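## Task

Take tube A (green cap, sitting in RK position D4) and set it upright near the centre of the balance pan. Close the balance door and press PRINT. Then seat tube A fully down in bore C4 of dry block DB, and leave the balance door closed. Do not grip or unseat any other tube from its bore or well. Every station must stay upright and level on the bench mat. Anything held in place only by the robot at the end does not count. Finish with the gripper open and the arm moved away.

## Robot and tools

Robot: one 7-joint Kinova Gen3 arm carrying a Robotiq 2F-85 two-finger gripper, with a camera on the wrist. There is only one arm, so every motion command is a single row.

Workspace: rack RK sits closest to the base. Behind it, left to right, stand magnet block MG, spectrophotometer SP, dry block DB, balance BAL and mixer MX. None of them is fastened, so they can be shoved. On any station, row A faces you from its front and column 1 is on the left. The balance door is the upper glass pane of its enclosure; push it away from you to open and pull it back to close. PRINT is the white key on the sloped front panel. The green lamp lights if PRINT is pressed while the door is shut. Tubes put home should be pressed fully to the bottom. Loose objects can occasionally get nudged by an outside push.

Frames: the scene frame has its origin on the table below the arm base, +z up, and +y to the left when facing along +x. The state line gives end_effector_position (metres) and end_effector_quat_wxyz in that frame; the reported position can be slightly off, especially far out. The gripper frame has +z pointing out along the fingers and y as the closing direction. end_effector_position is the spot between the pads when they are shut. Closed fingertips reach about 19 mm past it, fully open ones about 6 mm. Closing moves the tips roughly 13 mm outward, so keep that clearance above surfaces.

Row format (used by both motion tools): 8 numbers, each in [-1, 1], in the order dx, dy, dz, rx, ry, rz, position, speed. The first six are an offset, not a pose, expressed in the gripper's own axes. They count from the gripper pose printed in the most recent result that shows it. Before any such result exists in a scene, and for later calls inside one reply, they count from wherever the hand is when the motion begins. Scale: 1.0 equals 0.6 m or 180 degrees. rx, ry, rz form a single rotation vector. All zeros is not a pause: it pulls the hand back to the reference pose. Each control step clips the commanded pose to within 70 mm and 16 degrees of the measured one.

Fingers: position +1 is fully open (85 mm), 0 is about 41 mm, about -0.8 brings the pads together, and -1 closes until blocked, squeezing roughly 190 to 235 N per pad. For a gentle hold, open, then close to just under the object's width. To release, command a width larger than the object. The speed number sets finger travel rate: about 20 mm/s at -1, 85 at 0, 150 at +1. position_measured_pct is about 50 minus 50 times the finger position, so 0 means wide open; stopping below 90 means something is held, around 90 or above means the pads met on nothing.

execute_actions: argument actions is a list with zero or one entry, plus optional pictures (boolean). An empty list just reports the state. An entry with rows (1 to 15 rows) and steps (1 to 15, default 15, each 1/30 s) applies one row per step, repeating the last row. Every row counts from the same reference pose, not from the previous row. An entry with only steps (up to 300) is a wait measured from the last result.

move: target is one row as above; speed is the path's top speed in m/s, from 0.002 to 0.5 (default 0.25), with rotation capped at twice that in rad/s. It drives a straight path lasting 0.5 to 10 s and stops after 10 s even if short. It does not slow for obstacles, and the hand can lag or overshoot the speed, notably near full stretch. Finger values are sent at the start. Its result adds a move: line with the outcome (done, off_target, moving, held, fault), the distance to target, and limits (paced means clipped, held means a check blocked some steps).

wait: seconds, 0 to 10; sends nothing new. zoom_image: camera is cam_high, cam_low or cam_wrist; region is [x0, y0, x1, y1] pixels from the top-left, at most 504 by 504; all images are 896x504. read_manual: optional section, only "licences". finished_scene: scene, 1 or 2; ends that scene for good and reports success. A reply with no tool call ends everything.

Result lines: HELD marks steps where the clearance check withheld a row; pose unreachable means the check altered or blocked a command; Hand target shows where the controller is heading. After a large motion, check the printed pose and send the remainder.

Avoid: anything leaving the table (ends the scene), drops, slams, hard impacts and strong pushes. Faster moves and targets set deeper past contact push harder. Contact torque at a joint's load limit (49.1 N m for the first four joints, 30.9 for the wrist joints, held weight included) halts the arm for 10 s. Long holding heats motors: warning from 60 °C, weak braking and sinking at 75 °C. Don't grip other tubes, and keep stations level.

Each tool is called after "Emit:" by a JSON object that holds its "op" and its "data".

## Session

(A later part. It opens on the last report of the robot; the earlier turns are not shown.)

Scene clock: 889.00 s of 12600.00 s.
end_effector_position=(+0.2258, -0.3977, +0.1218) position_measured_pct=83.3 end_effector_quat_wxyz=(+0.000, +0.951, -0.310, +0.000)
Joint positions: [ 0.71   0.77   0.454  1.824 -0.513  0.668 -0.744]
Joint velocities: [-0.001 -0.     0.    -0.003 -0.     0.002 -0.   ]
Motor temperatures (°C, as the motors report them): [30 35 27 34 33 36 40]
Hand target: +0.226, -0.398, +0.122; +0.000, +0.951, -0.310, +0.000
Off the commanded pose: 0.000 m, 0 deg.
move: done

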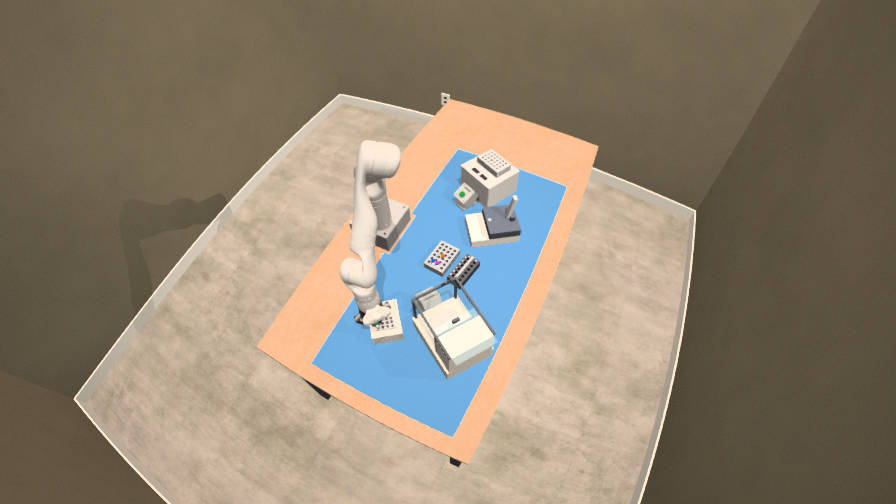

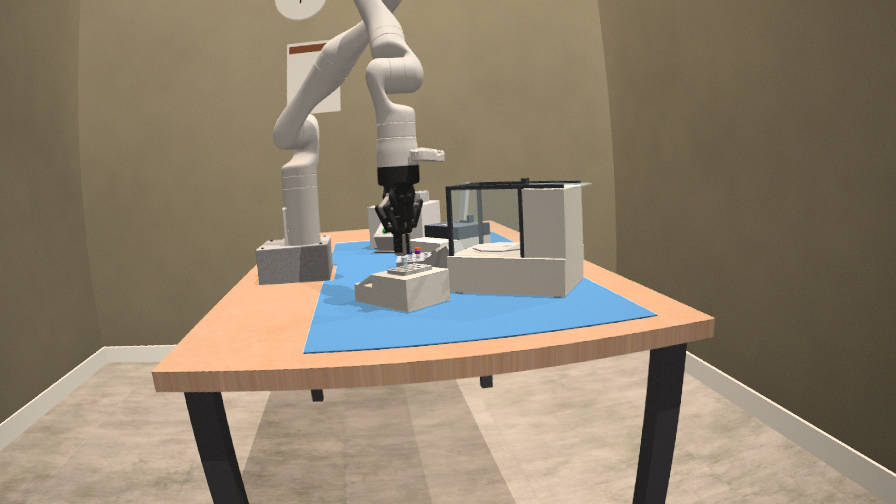

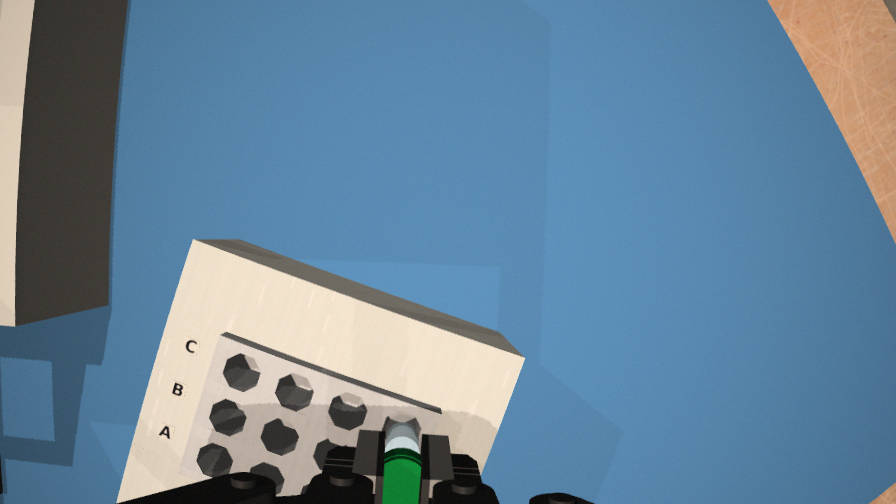

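Emit:
{"op": "move", "data": {"target": [-0.0008, 0, 0.002, 0, 0, 0, -1, 0], "speed": 0.002}}

Emit:
{"op": "move", "data": {"target": [0, 0, 0.009, 0, 0, 0, -1, 0], "speed": 0.002}}

Emit:
{"op": "zoom_image", "data": {"camera": "cam_wrist", "region": [340, 390, 460, 470]}}

Scene clock: 897.83 s of 12600.00 s.
end_effector_position=(+0.2254, -0.3974, +0.1206) position_measured_pct=83.3 end_effector_quat_wxyz=(+0.000, +0.951, -0.310, +0.000)
Joint positions: [ 0.712  0.771  0.452  1.826 -0.514  0.664 -0.742]
Joint velocities: [ 0.     0.     0.001 -0.    -0.001  0.001  0.   ]
Motor temperatures (°C, as the motors report them): [30 35 27 34 33 36 40]
Hand target: +0.225, -0.397, +0.121; +0.000, +0.951, -0.310, +0.000
Off the commanded pose: 0.000 m, 0 deg.
move: done

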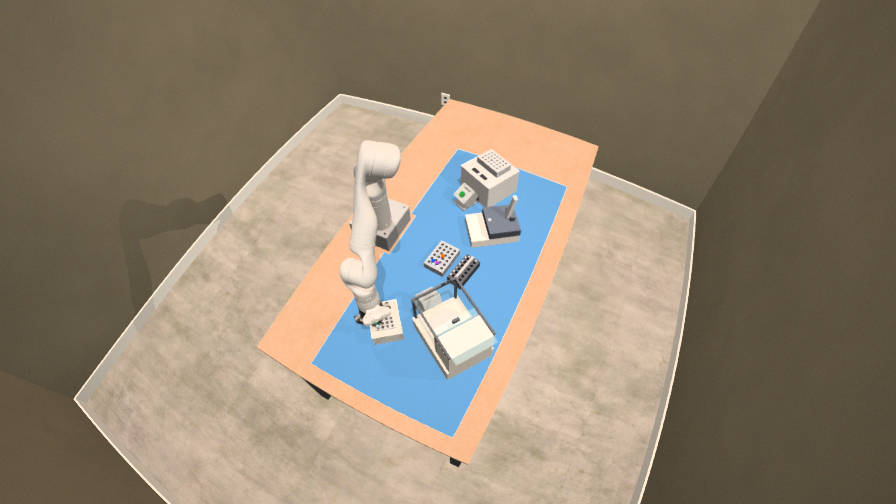

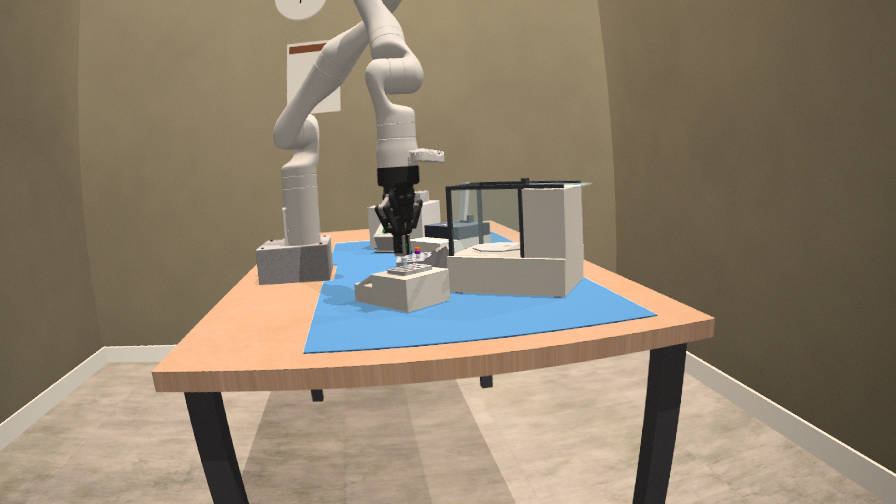

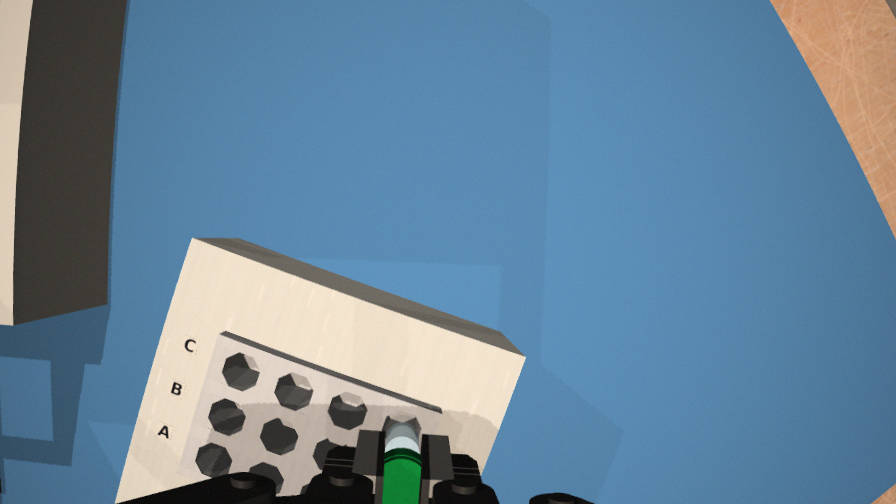

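Scene clock: 900.77 s of 12600.00 s.
end_effector_position=(+0.2254, -0.3974, +0.1152) position_measured_pct=83.3 end_effector_quat_wxyz=(+0.000, +0.951, -0.310, +0.000)
Joint positions: [ 0.717  0.781  0.445  1.829 -0.521  0.651 -0.737]
Joint velocities: [ 0.     0.    -0.    -0.    -0.001  0.002  0.001]
Motor temperatures (°C, as the motors report them): [30 35 27 34 33 36 40]
Hand target: +0.225, -0.397, +0.115; +0.000, +0.951, -0.310, +0.000
Off the commanded pose: 0.000 m, 0 deg.
move: done

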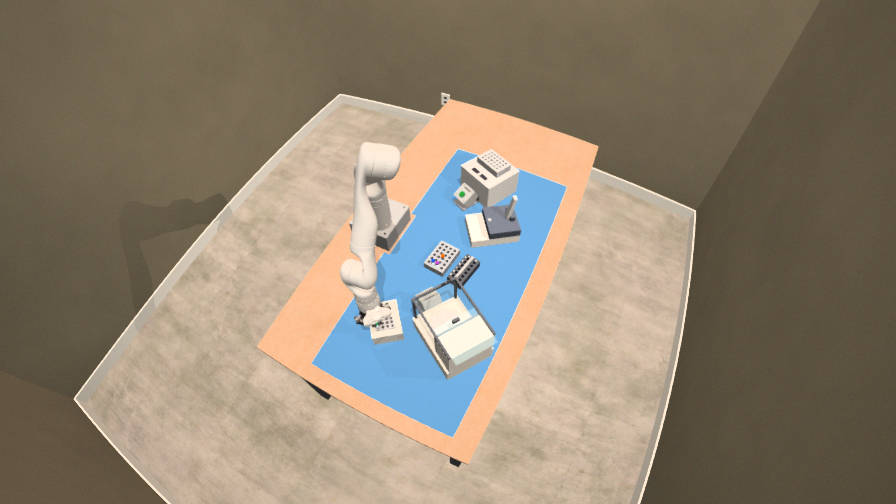

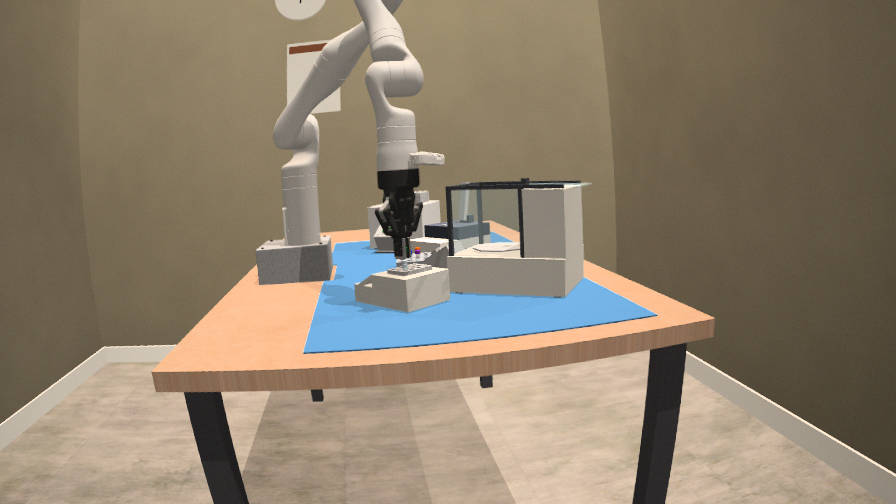

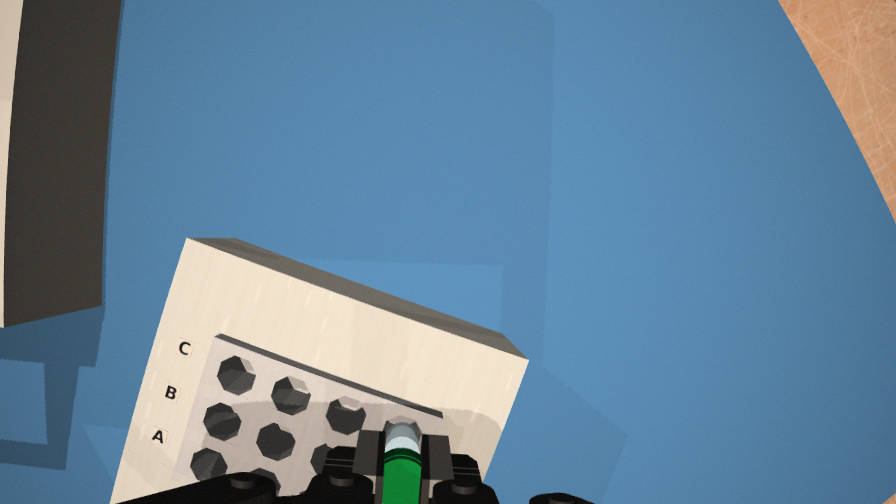

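Region (340, 390, 460, 470) of cam_wrist's 896x504 image, scaled by 4.200.

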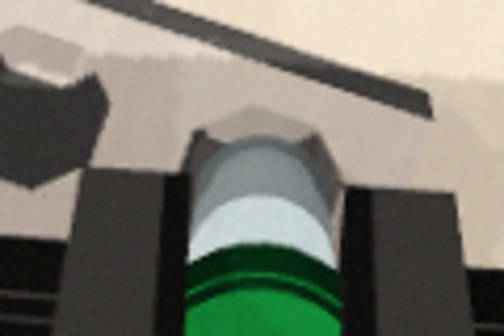

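It passed the earlier contact height. Continue down.

Emit:
{"op": "move", "data": {"target": [0, 0, 0.013, 0, 0, 0, -1, 0], "speed": 0.003}}

Emit:
{"op": "zoom_image", "data": {"camera": "cam_wrist", "region": [340, 390, 460, 470]}}

Scene clock: 906.37 s of 12600.00 s.
end_effector_position=(+0.2254, -0.3974, +0.1075) position_measured_pct=83.3 end_effector_quat_wxyz=(+0.000, +0.951, -0.310, +0.000)
Joint positions: [ 0.724  0.796  0.434  1.831 -0.53   0.633 -0.73 ]
Joint velocities: [ 0.     0.001  0.001  0.     0.002 -0.002 -0.   ]
Motor temperatures (°C, as the motors report them): [30 35 27 34 33 36 40]
Hand target: +0.225, -0.397, +0.107; +0.000, +0.951, -0.310, +0.000
Off the commanded pose: 0.000 m, 0 deg.
move: done

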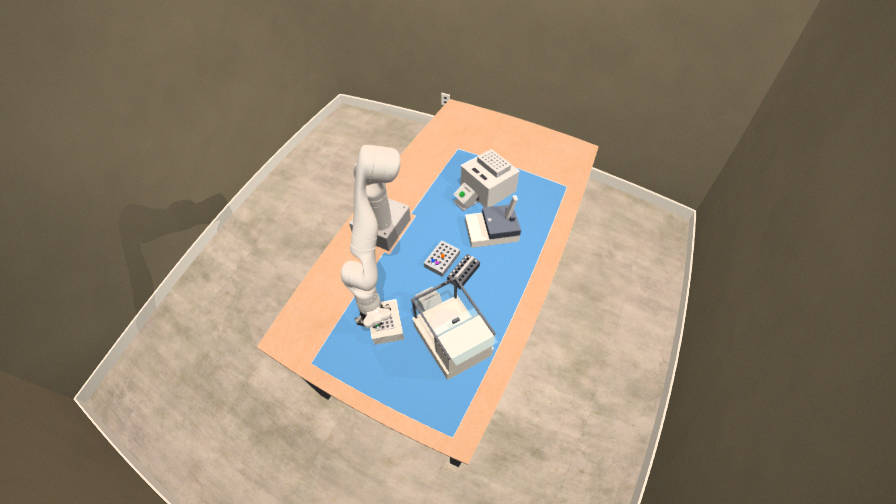

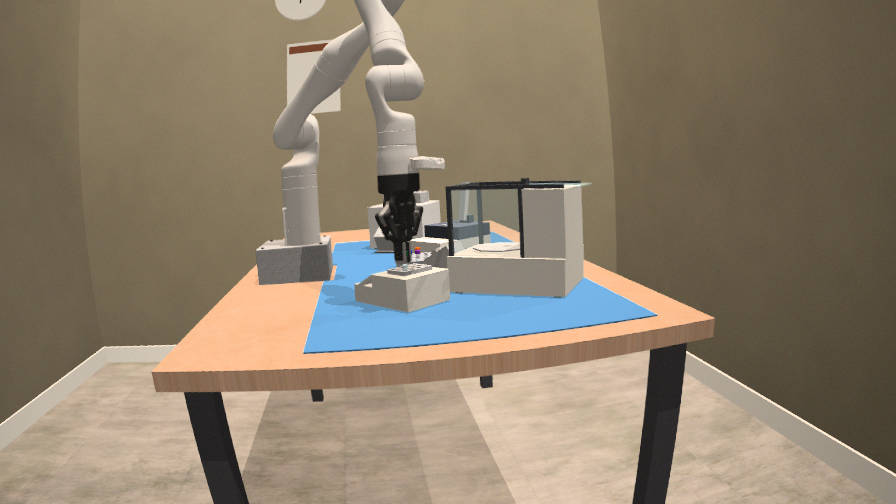

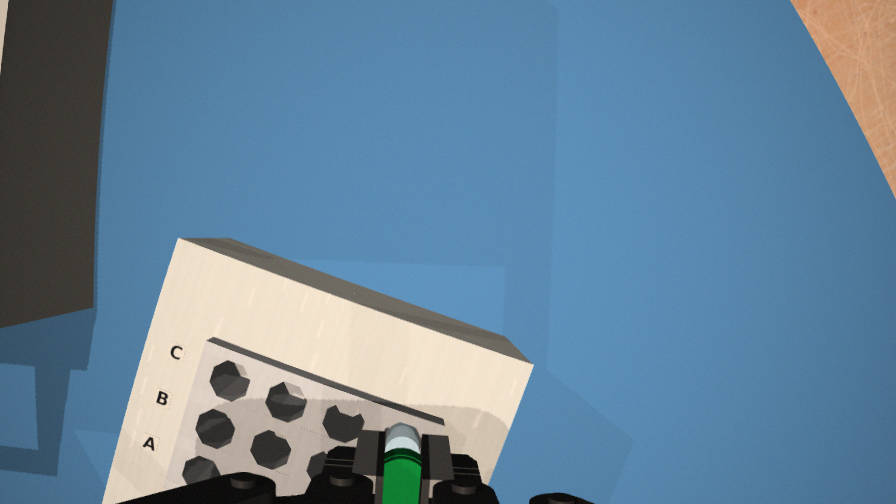

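Region (340, 390, 460, 470) of cam_wrist's 896x504 image, scaled by 4.200.

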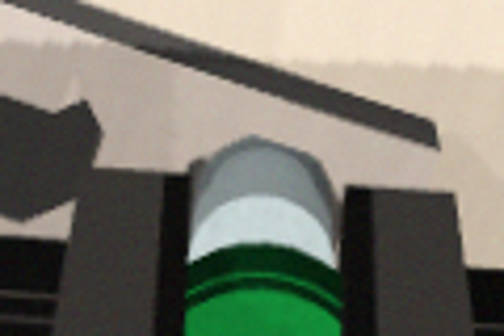

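Emit:
{"op": "move", "data": {"target": [0, 0, 0.015, 0, 0, 0, -1, 0], "speed": 0.003}}

Emit:
{"op": "zoom_image", "data": {"camera": "cam_low", "region": [350, 200, 470, 290]}}

Scene clock: 913.70 s of 12600.00 s.
end_effector_position=(+0.2254, -0.3974, +0.0985) position_measured_pct=83.3 end_effector_quat_wxyz=(+0.000, +0.951, -0.310, +0.000)
Joint positions: [ 0.732  0.813  0.421  1.834 -0.54   0.612 -0.722]
Joint velocities: [ 0.     0.     0.     0.    -0.001  0.     0.001]
Motor temperatures (°C, as the motors report them): [30 35 27 34 33 36 40]
Hand target: +0.225, -0.397, +0.098; +0.000, +0.951, -0.310, +0.000
Off the commanded pose: 0.000 m, 0 deg.
move: done

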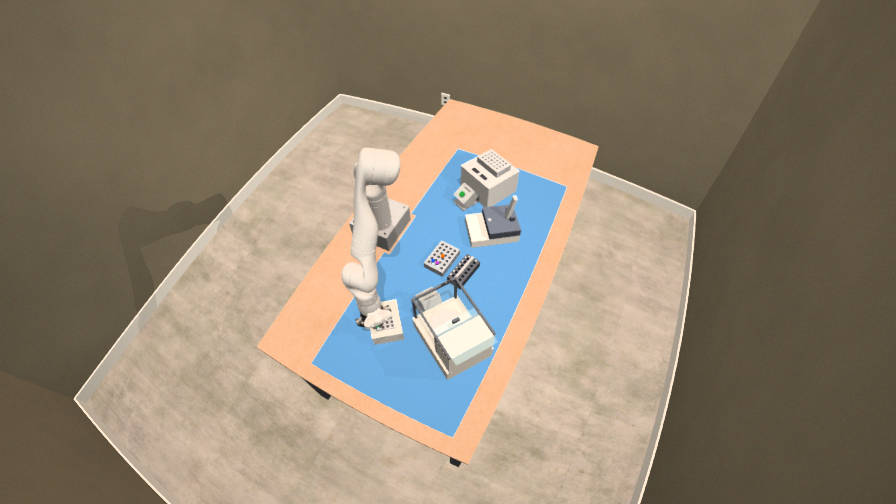

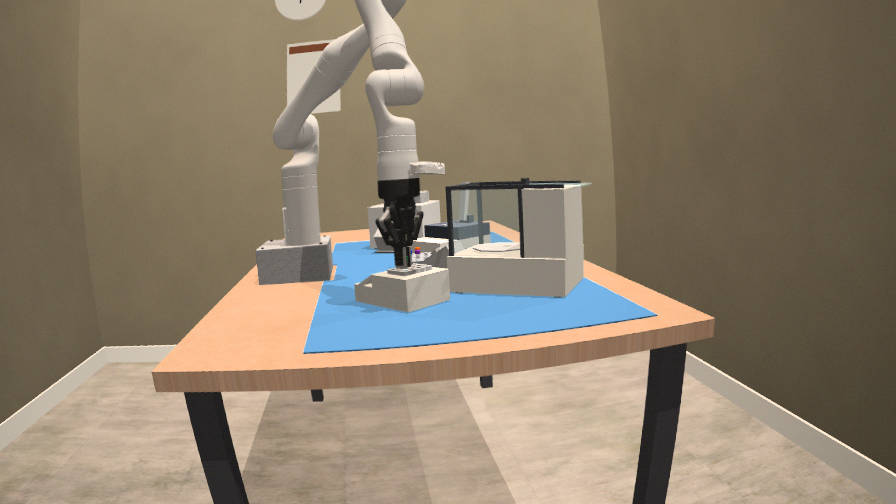

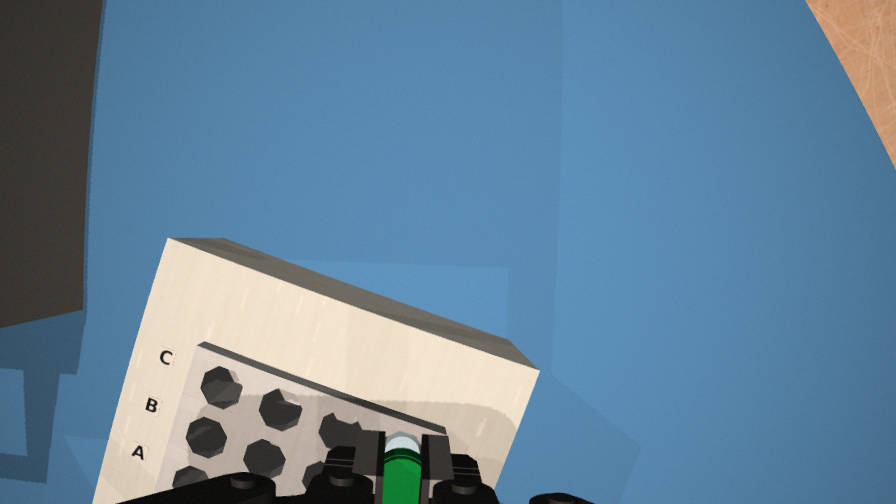

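Region (350, 200, 470, 290) of cam_low's 896x504 image, scaled by 4.200, with more detail than that image has; it fills the top 378 rows of this view, and the rest is white.

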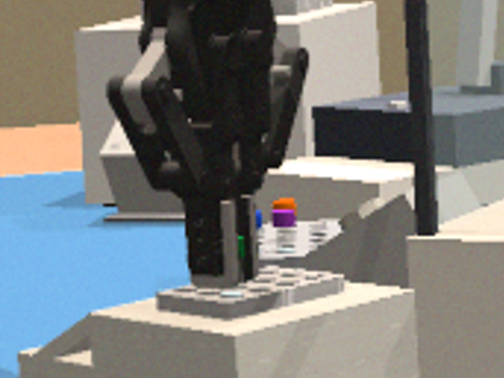

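Fingertips near the block. Release.

Emit:
{"op": "move", "data": {"target": [0, 0, 0, 0, 0, 0, -0.4, -0.6], "speed": 0.01}}

Emit:
{"op": "move", "data": {"target": [0, 0, -0.05, 0, 0, 0, -0.4, 0], "speed": 0.02}}

Emit:
{"op": "zoom_image", "data": {"camera": "cam_low", "region": [350, 200, 470, 290]}}

Scene clock: 918.33 s of 12600.00 s.
end_effector_position=(+0.2254, -0.3974, +0.0985) position_measured_pct=69.8 end_effector_quat_wxyz=(+0.000, +0.951, -0.310, +0.000)
Joint positions: [ 0.732  0.813  0.421  1.834 -0.54   0.612 -0.722]
Joint velocities: [-0.    -0.    -0.    -0.     0.002  0.     0.001]
Motor temperatures (°C, as the motors report them): [30 35 27 34 33 36 40]
Hand target: +0.225, -0.397, +0.098; +0.000, +0.951, -0.310, +0.000
Off the commanded pose: 0.000 m, 0 deg.
move: done

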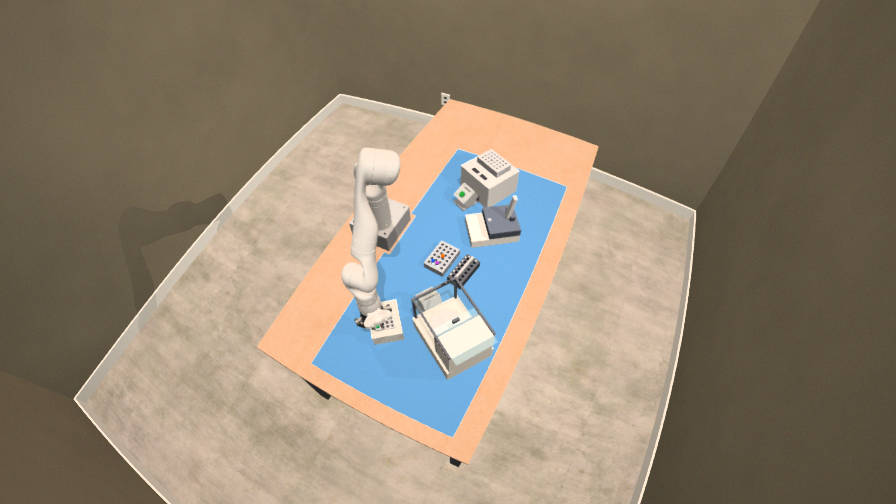

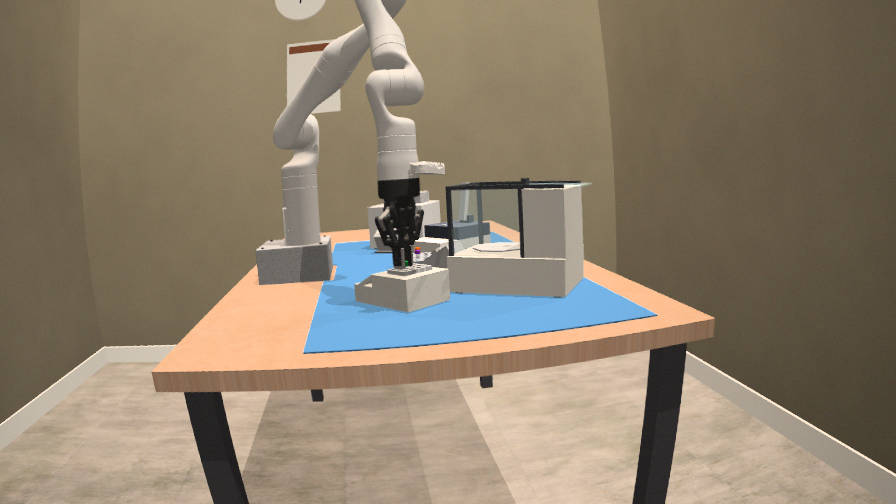

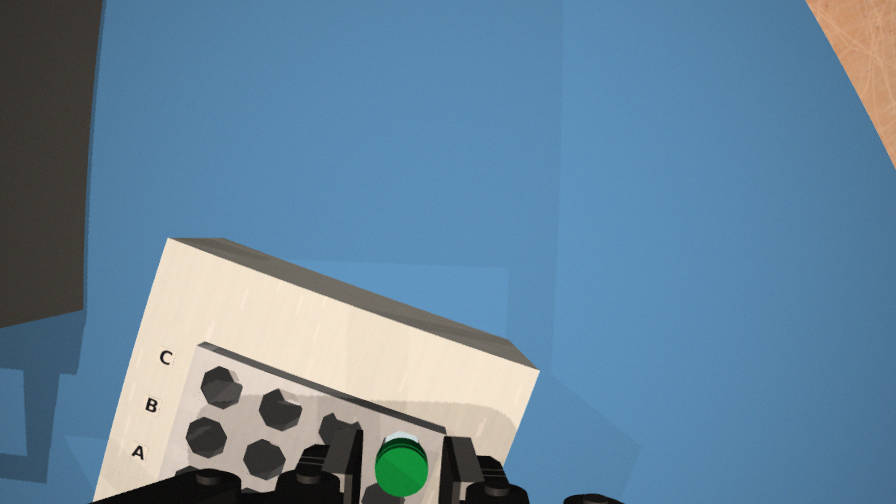

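Scene clock: 920.10 s of 12600.00 s.
end_effector_position=(+0.2253, -0.3973, +0.1283) position_measured_pct=69.8 end_effector_quat_wxyz=(-0.000, +0.951, -0.310, +0.000)
Joint positions: [ 0.705  0.757  0.463  1.823 -0.505  0.682 -0.75 ]
Joint velocities: [-0.002 -0.003 -0.    -0.002  0.001  0.003 -0.002]
Motor temperatures (°C, as the motors report them): [30 35 27 34 33 36 40]
Hand target: +0.225, -0.397, +0.128; -0.000, +0.951, -0.310, +0.000
Off the commanded pose: 0.000 m, 0 deg.
move: done

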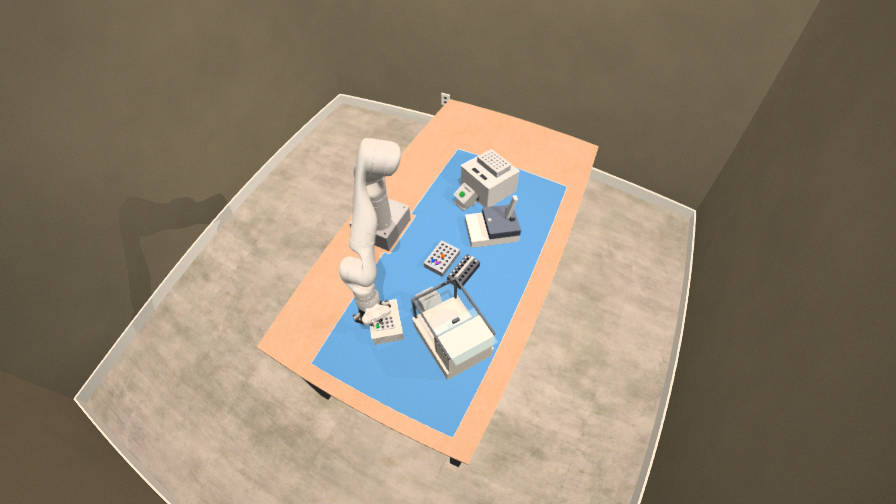

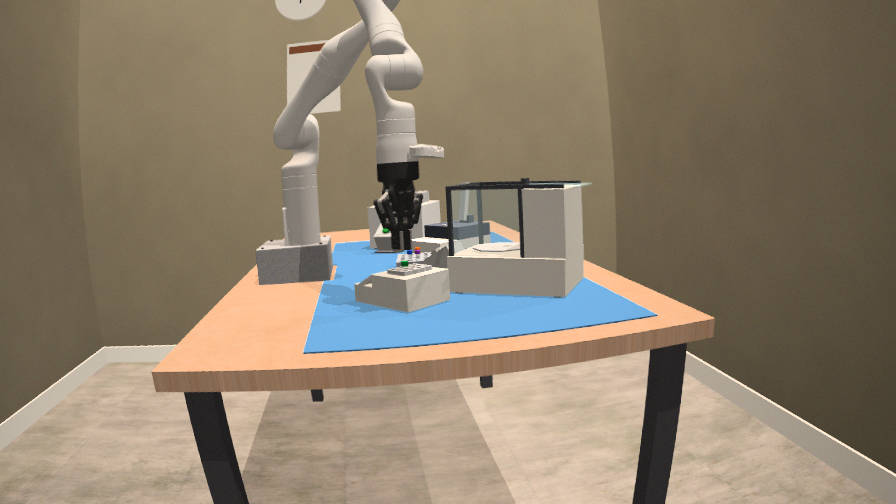

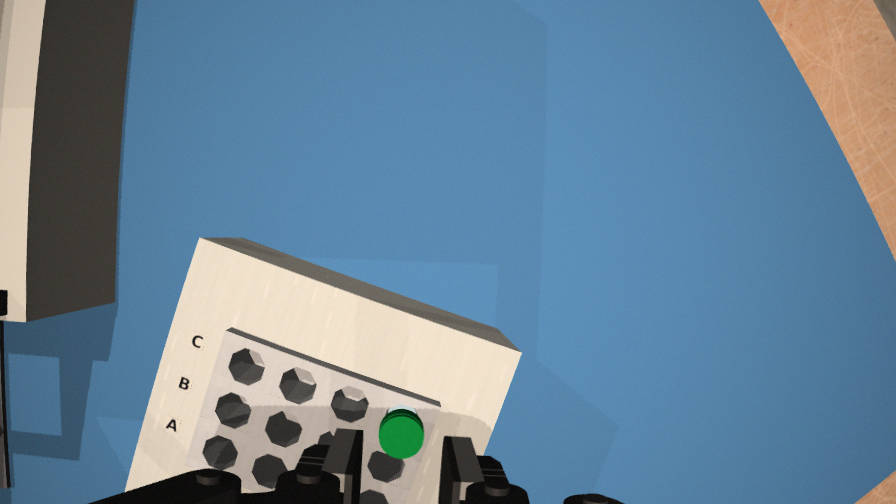

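Region (350, 200, 470, 290) of cam_low's 896x504 image, scaled by 4.200, with more detail than that image has; it fills the top 378 rows of this view, and the rest is white.

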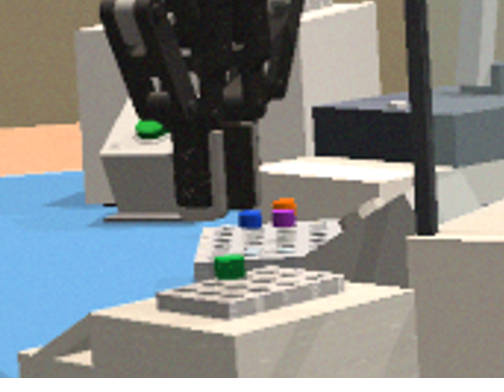

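Emit:
{"op": "move", "data": {"target": [0, 0, 0.033, 0, 0, 0, -1, 0.5], "speed": 0.015}}

Emit:
{"op": "move", "data": {"target": [0, 0, 0.014, 0, 0, 0, -1, 0], "speed": 0.003}}

Emit:
{"op": "zoom_image", "data": {"camera": "cam_low", "region": [350, 200, 470, 290]}}

Scene clock: 928.63 s of 12600.00 s.
end_effector_position=(+0.2256, -0.3978, +0.1096) position_measured_pct=91.7 end_effector_quat_wxyz=(+0.000, +0.951, -0.310, +0.001)
Joint positions: [ 0.723  0.792  0.436  1.831 -0.528  0.637 -0.731]
Joint velocities: [ 0.002 -0.001  0.     0.002 -0.002 -0.001  0.001]
Motor temperatures (°C, as the motors report them): [30 35 27 34 33 36 40]
Hand target: +0.225, -0.397, +0.109; -0.000, +0.951, -0.310, +0.000
Off the commanded pose: 0.001 m, 0 deg.
move: done

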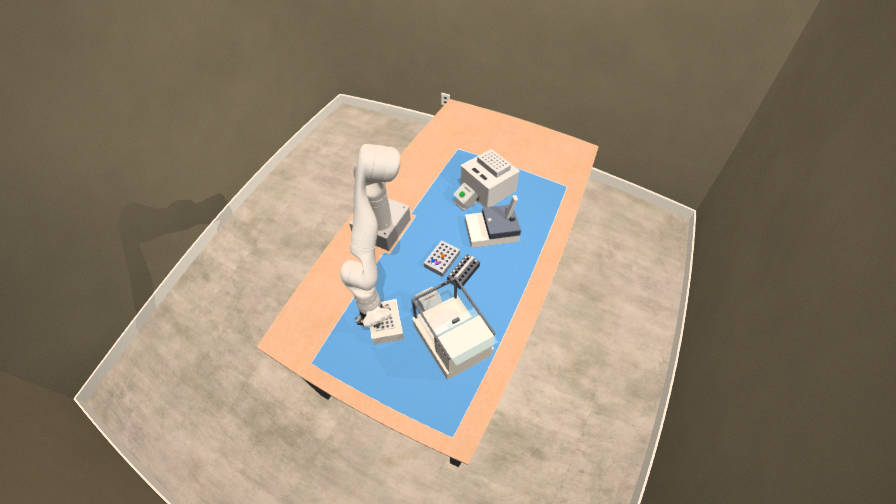

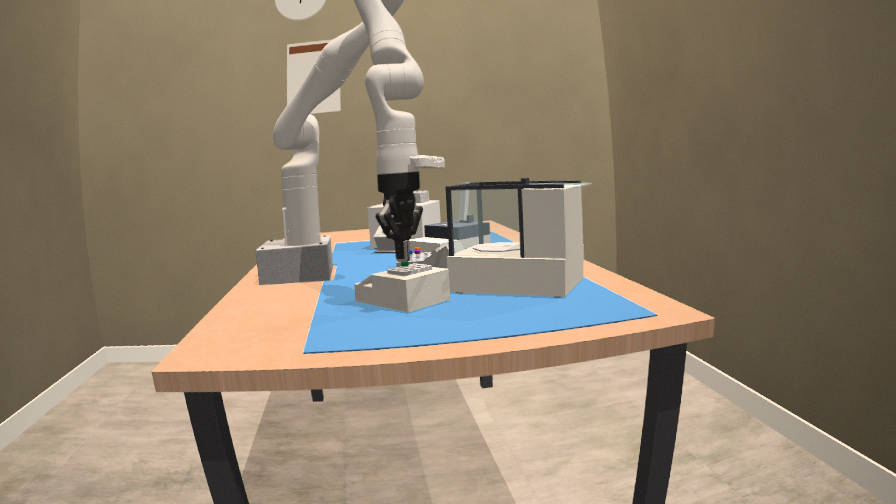

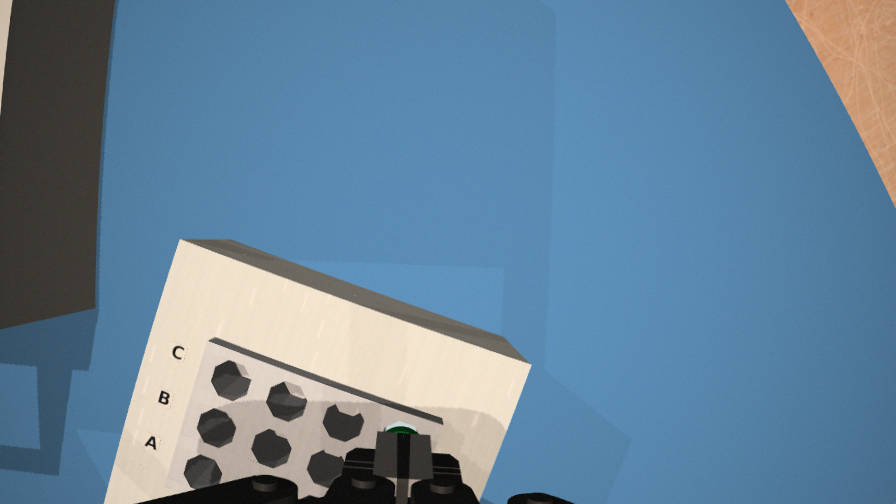

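Scene clock: 931.67 s of 12600.00 s.
end_effector_position=(+0.2268, -0.4003, +0.1087) position_measured_pct=91.7 end_effector_quat_wxyz=(+0.002, +0.950, -0.311, +0.006)
Joint positions: [ 0.73   0.791  0.429  1.833 -0.536  0.623 -0.723]
Joint velocities: [ 0.    -0.     0.001  0.002  0.    -0.002  0.001]
Motor temperatures (°C, as the motors report them): [30 35 27 34 33 36 40]
Hand target: +0.226, -0.398, +0.101; +0.000, +0.951, -0.310, +0.001
Off the commanded pose: 0.008 m, 1 deg.
move: off_target

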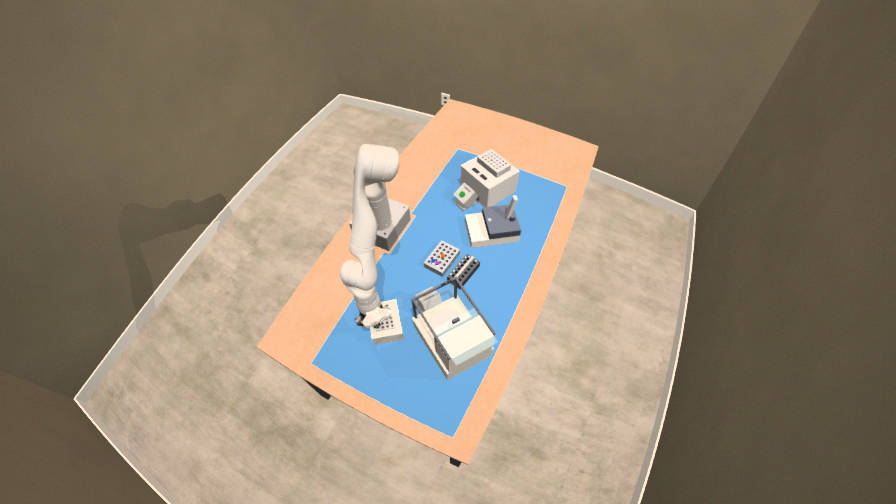

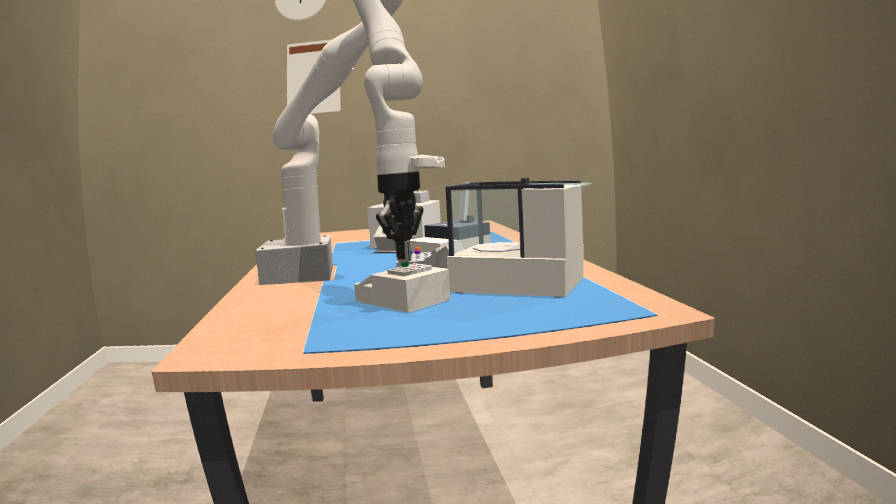

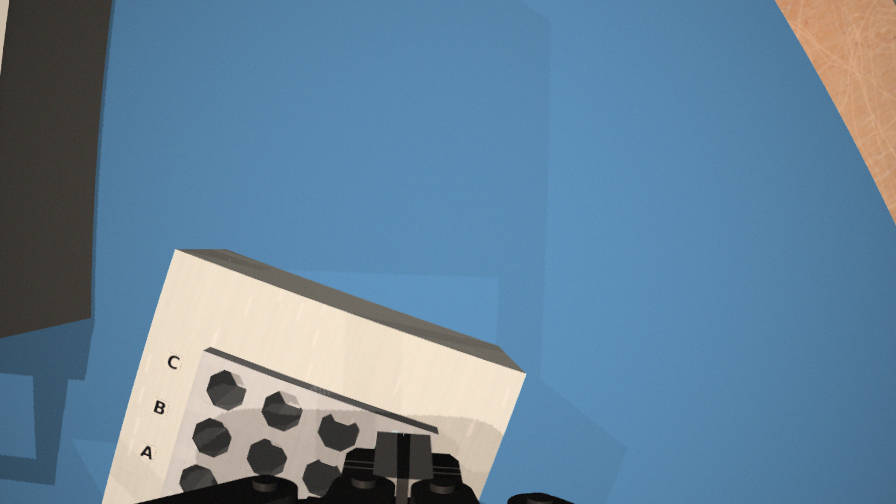

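Region (350, 200, 470, 290) of cam_low's 896x504 image, scaled by 4.200, with more detail than that image has; it fills the top 378 rows of this view, and the rest is white.

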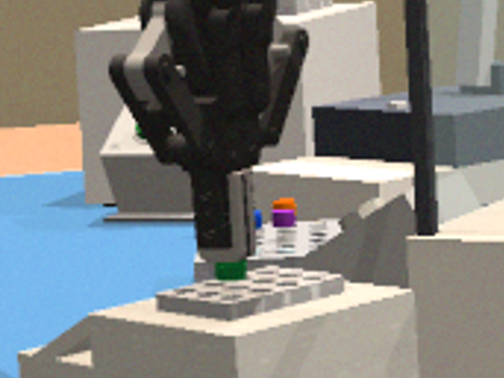

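Emit:
{"op": "move", "data": {"target": [0, 0, -0.27, 0, 0, 0, 0, 0], "speed": 0.08}}

Scene clock: 937.07 s of 12600.00 s.
end_effector_position=(+0.2250, -0.3985, +0.2702) position_measured_pct=50.0 end_effector_quat_wxyz=(+0.002, +0.950, -0.311, +0.006)
Joint positions: [ 0.612  0.524  0.602  1.687 -0.343  1.026 -0.882]
Joint velocities: [-0.002 -0.003  0.001 -0.003  0.     0.003 -0.001]
Motor temperatures (°C, as the motors report them): [30 35 27 34 33 36 40]
Hand target: +0.225, -0.398, +0.270; +0.002, +0.951, -0.311, +0.006
Off the commanded pose: 0.001 m, 0 deg.
move: done

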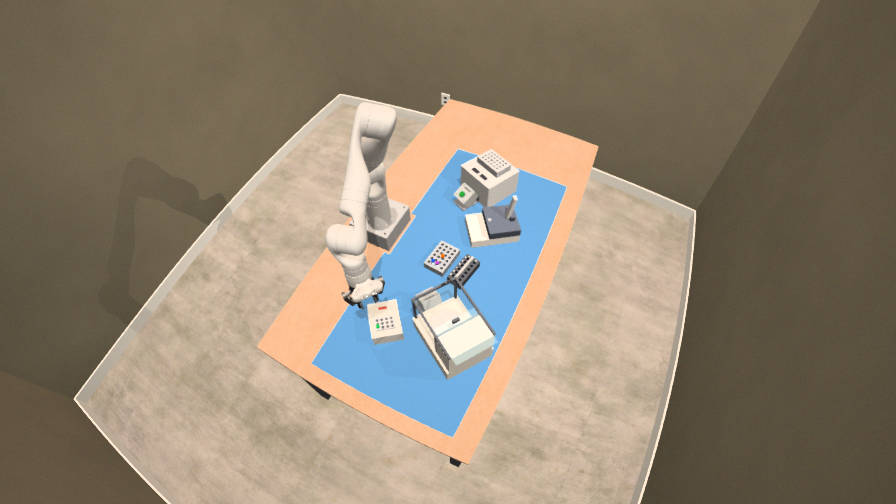

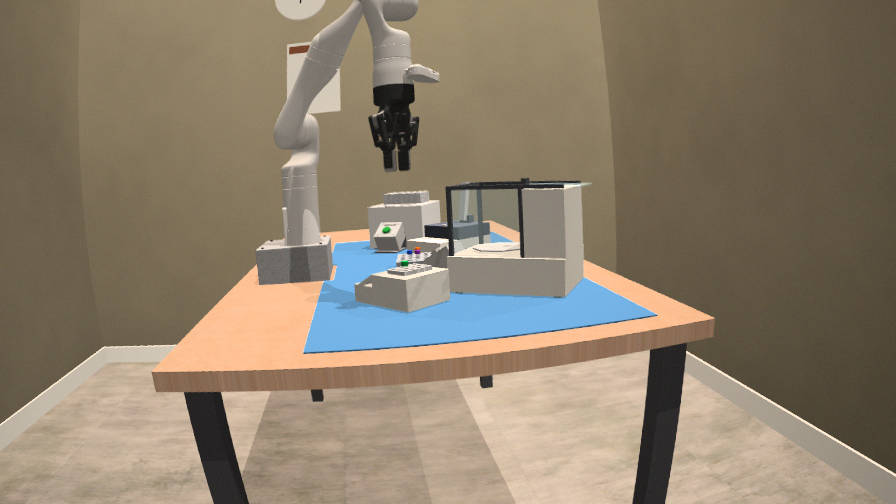

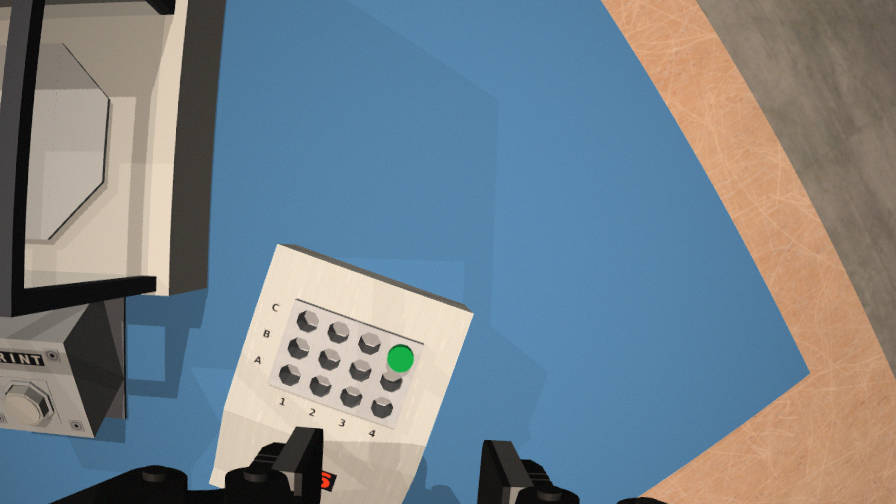

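Emit:
{"op": "move", "data": {"target": [0.274, -0.366, -0.035, 0, -0.004, 0, 0, 0], "speed": 0.12}}

Scene clock: 944.73 s of 12600.00 s.
end_effector_position=(+0.4864, -0.3176, +0.2935) position_measured_pct=50.0 end_effector_quat_wxyz=(+0.001, +0.951, -0.311, +0.000)
Joint positions: [ 0.279  0.778  0.563  1.134 -0.393  1.334 -1.41 ]
Joint velocities: [ 0.001  0.007  0.001 -0.006 -0.     0.002 -0.002]
Motor temperatures (°C, as the motors report them): [30 35 27 34 33 36 40]
Hand target: +0.486, -0.318, +0.293; +0.001, +0.951, -0.311, -0.000
Off the commanded pose: 0.001 m, 0 deg.
move: done

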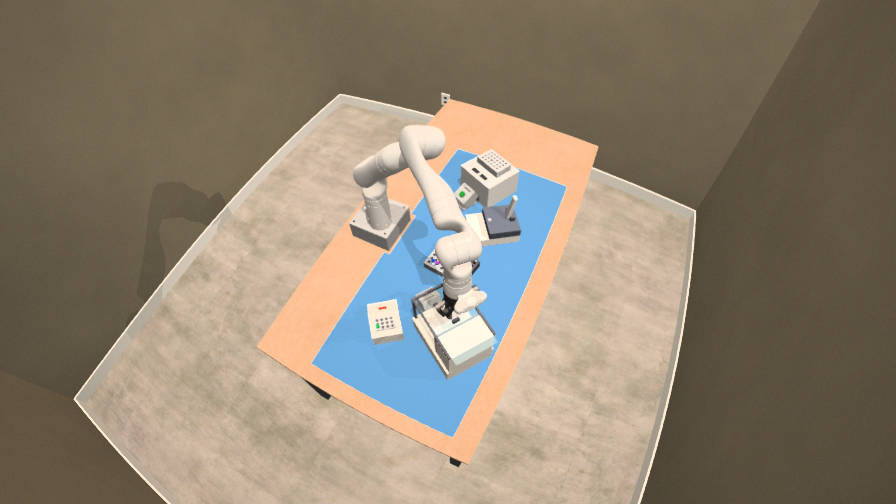

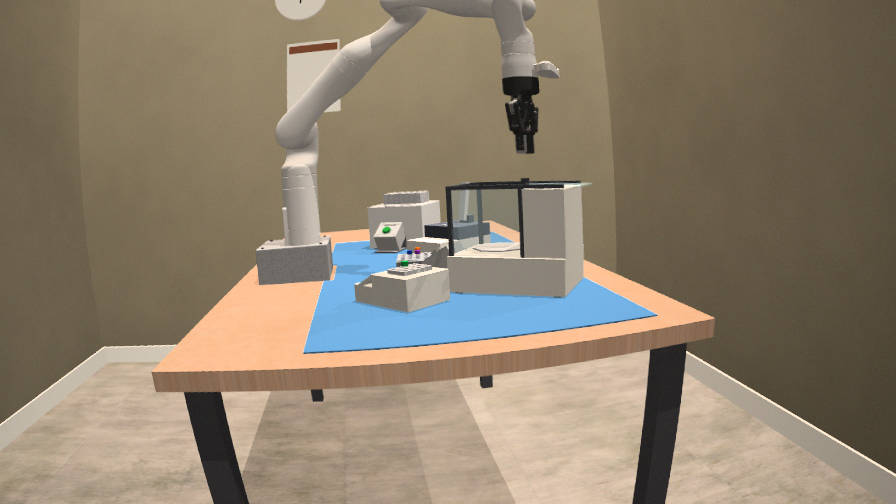

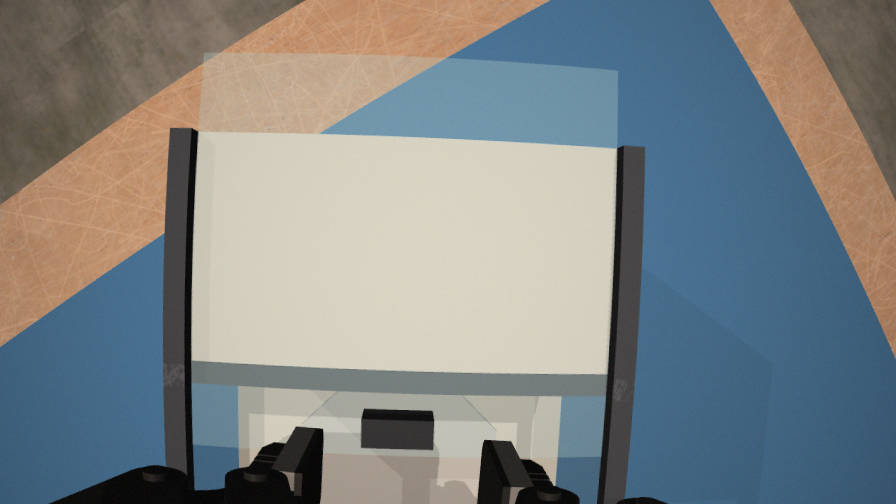

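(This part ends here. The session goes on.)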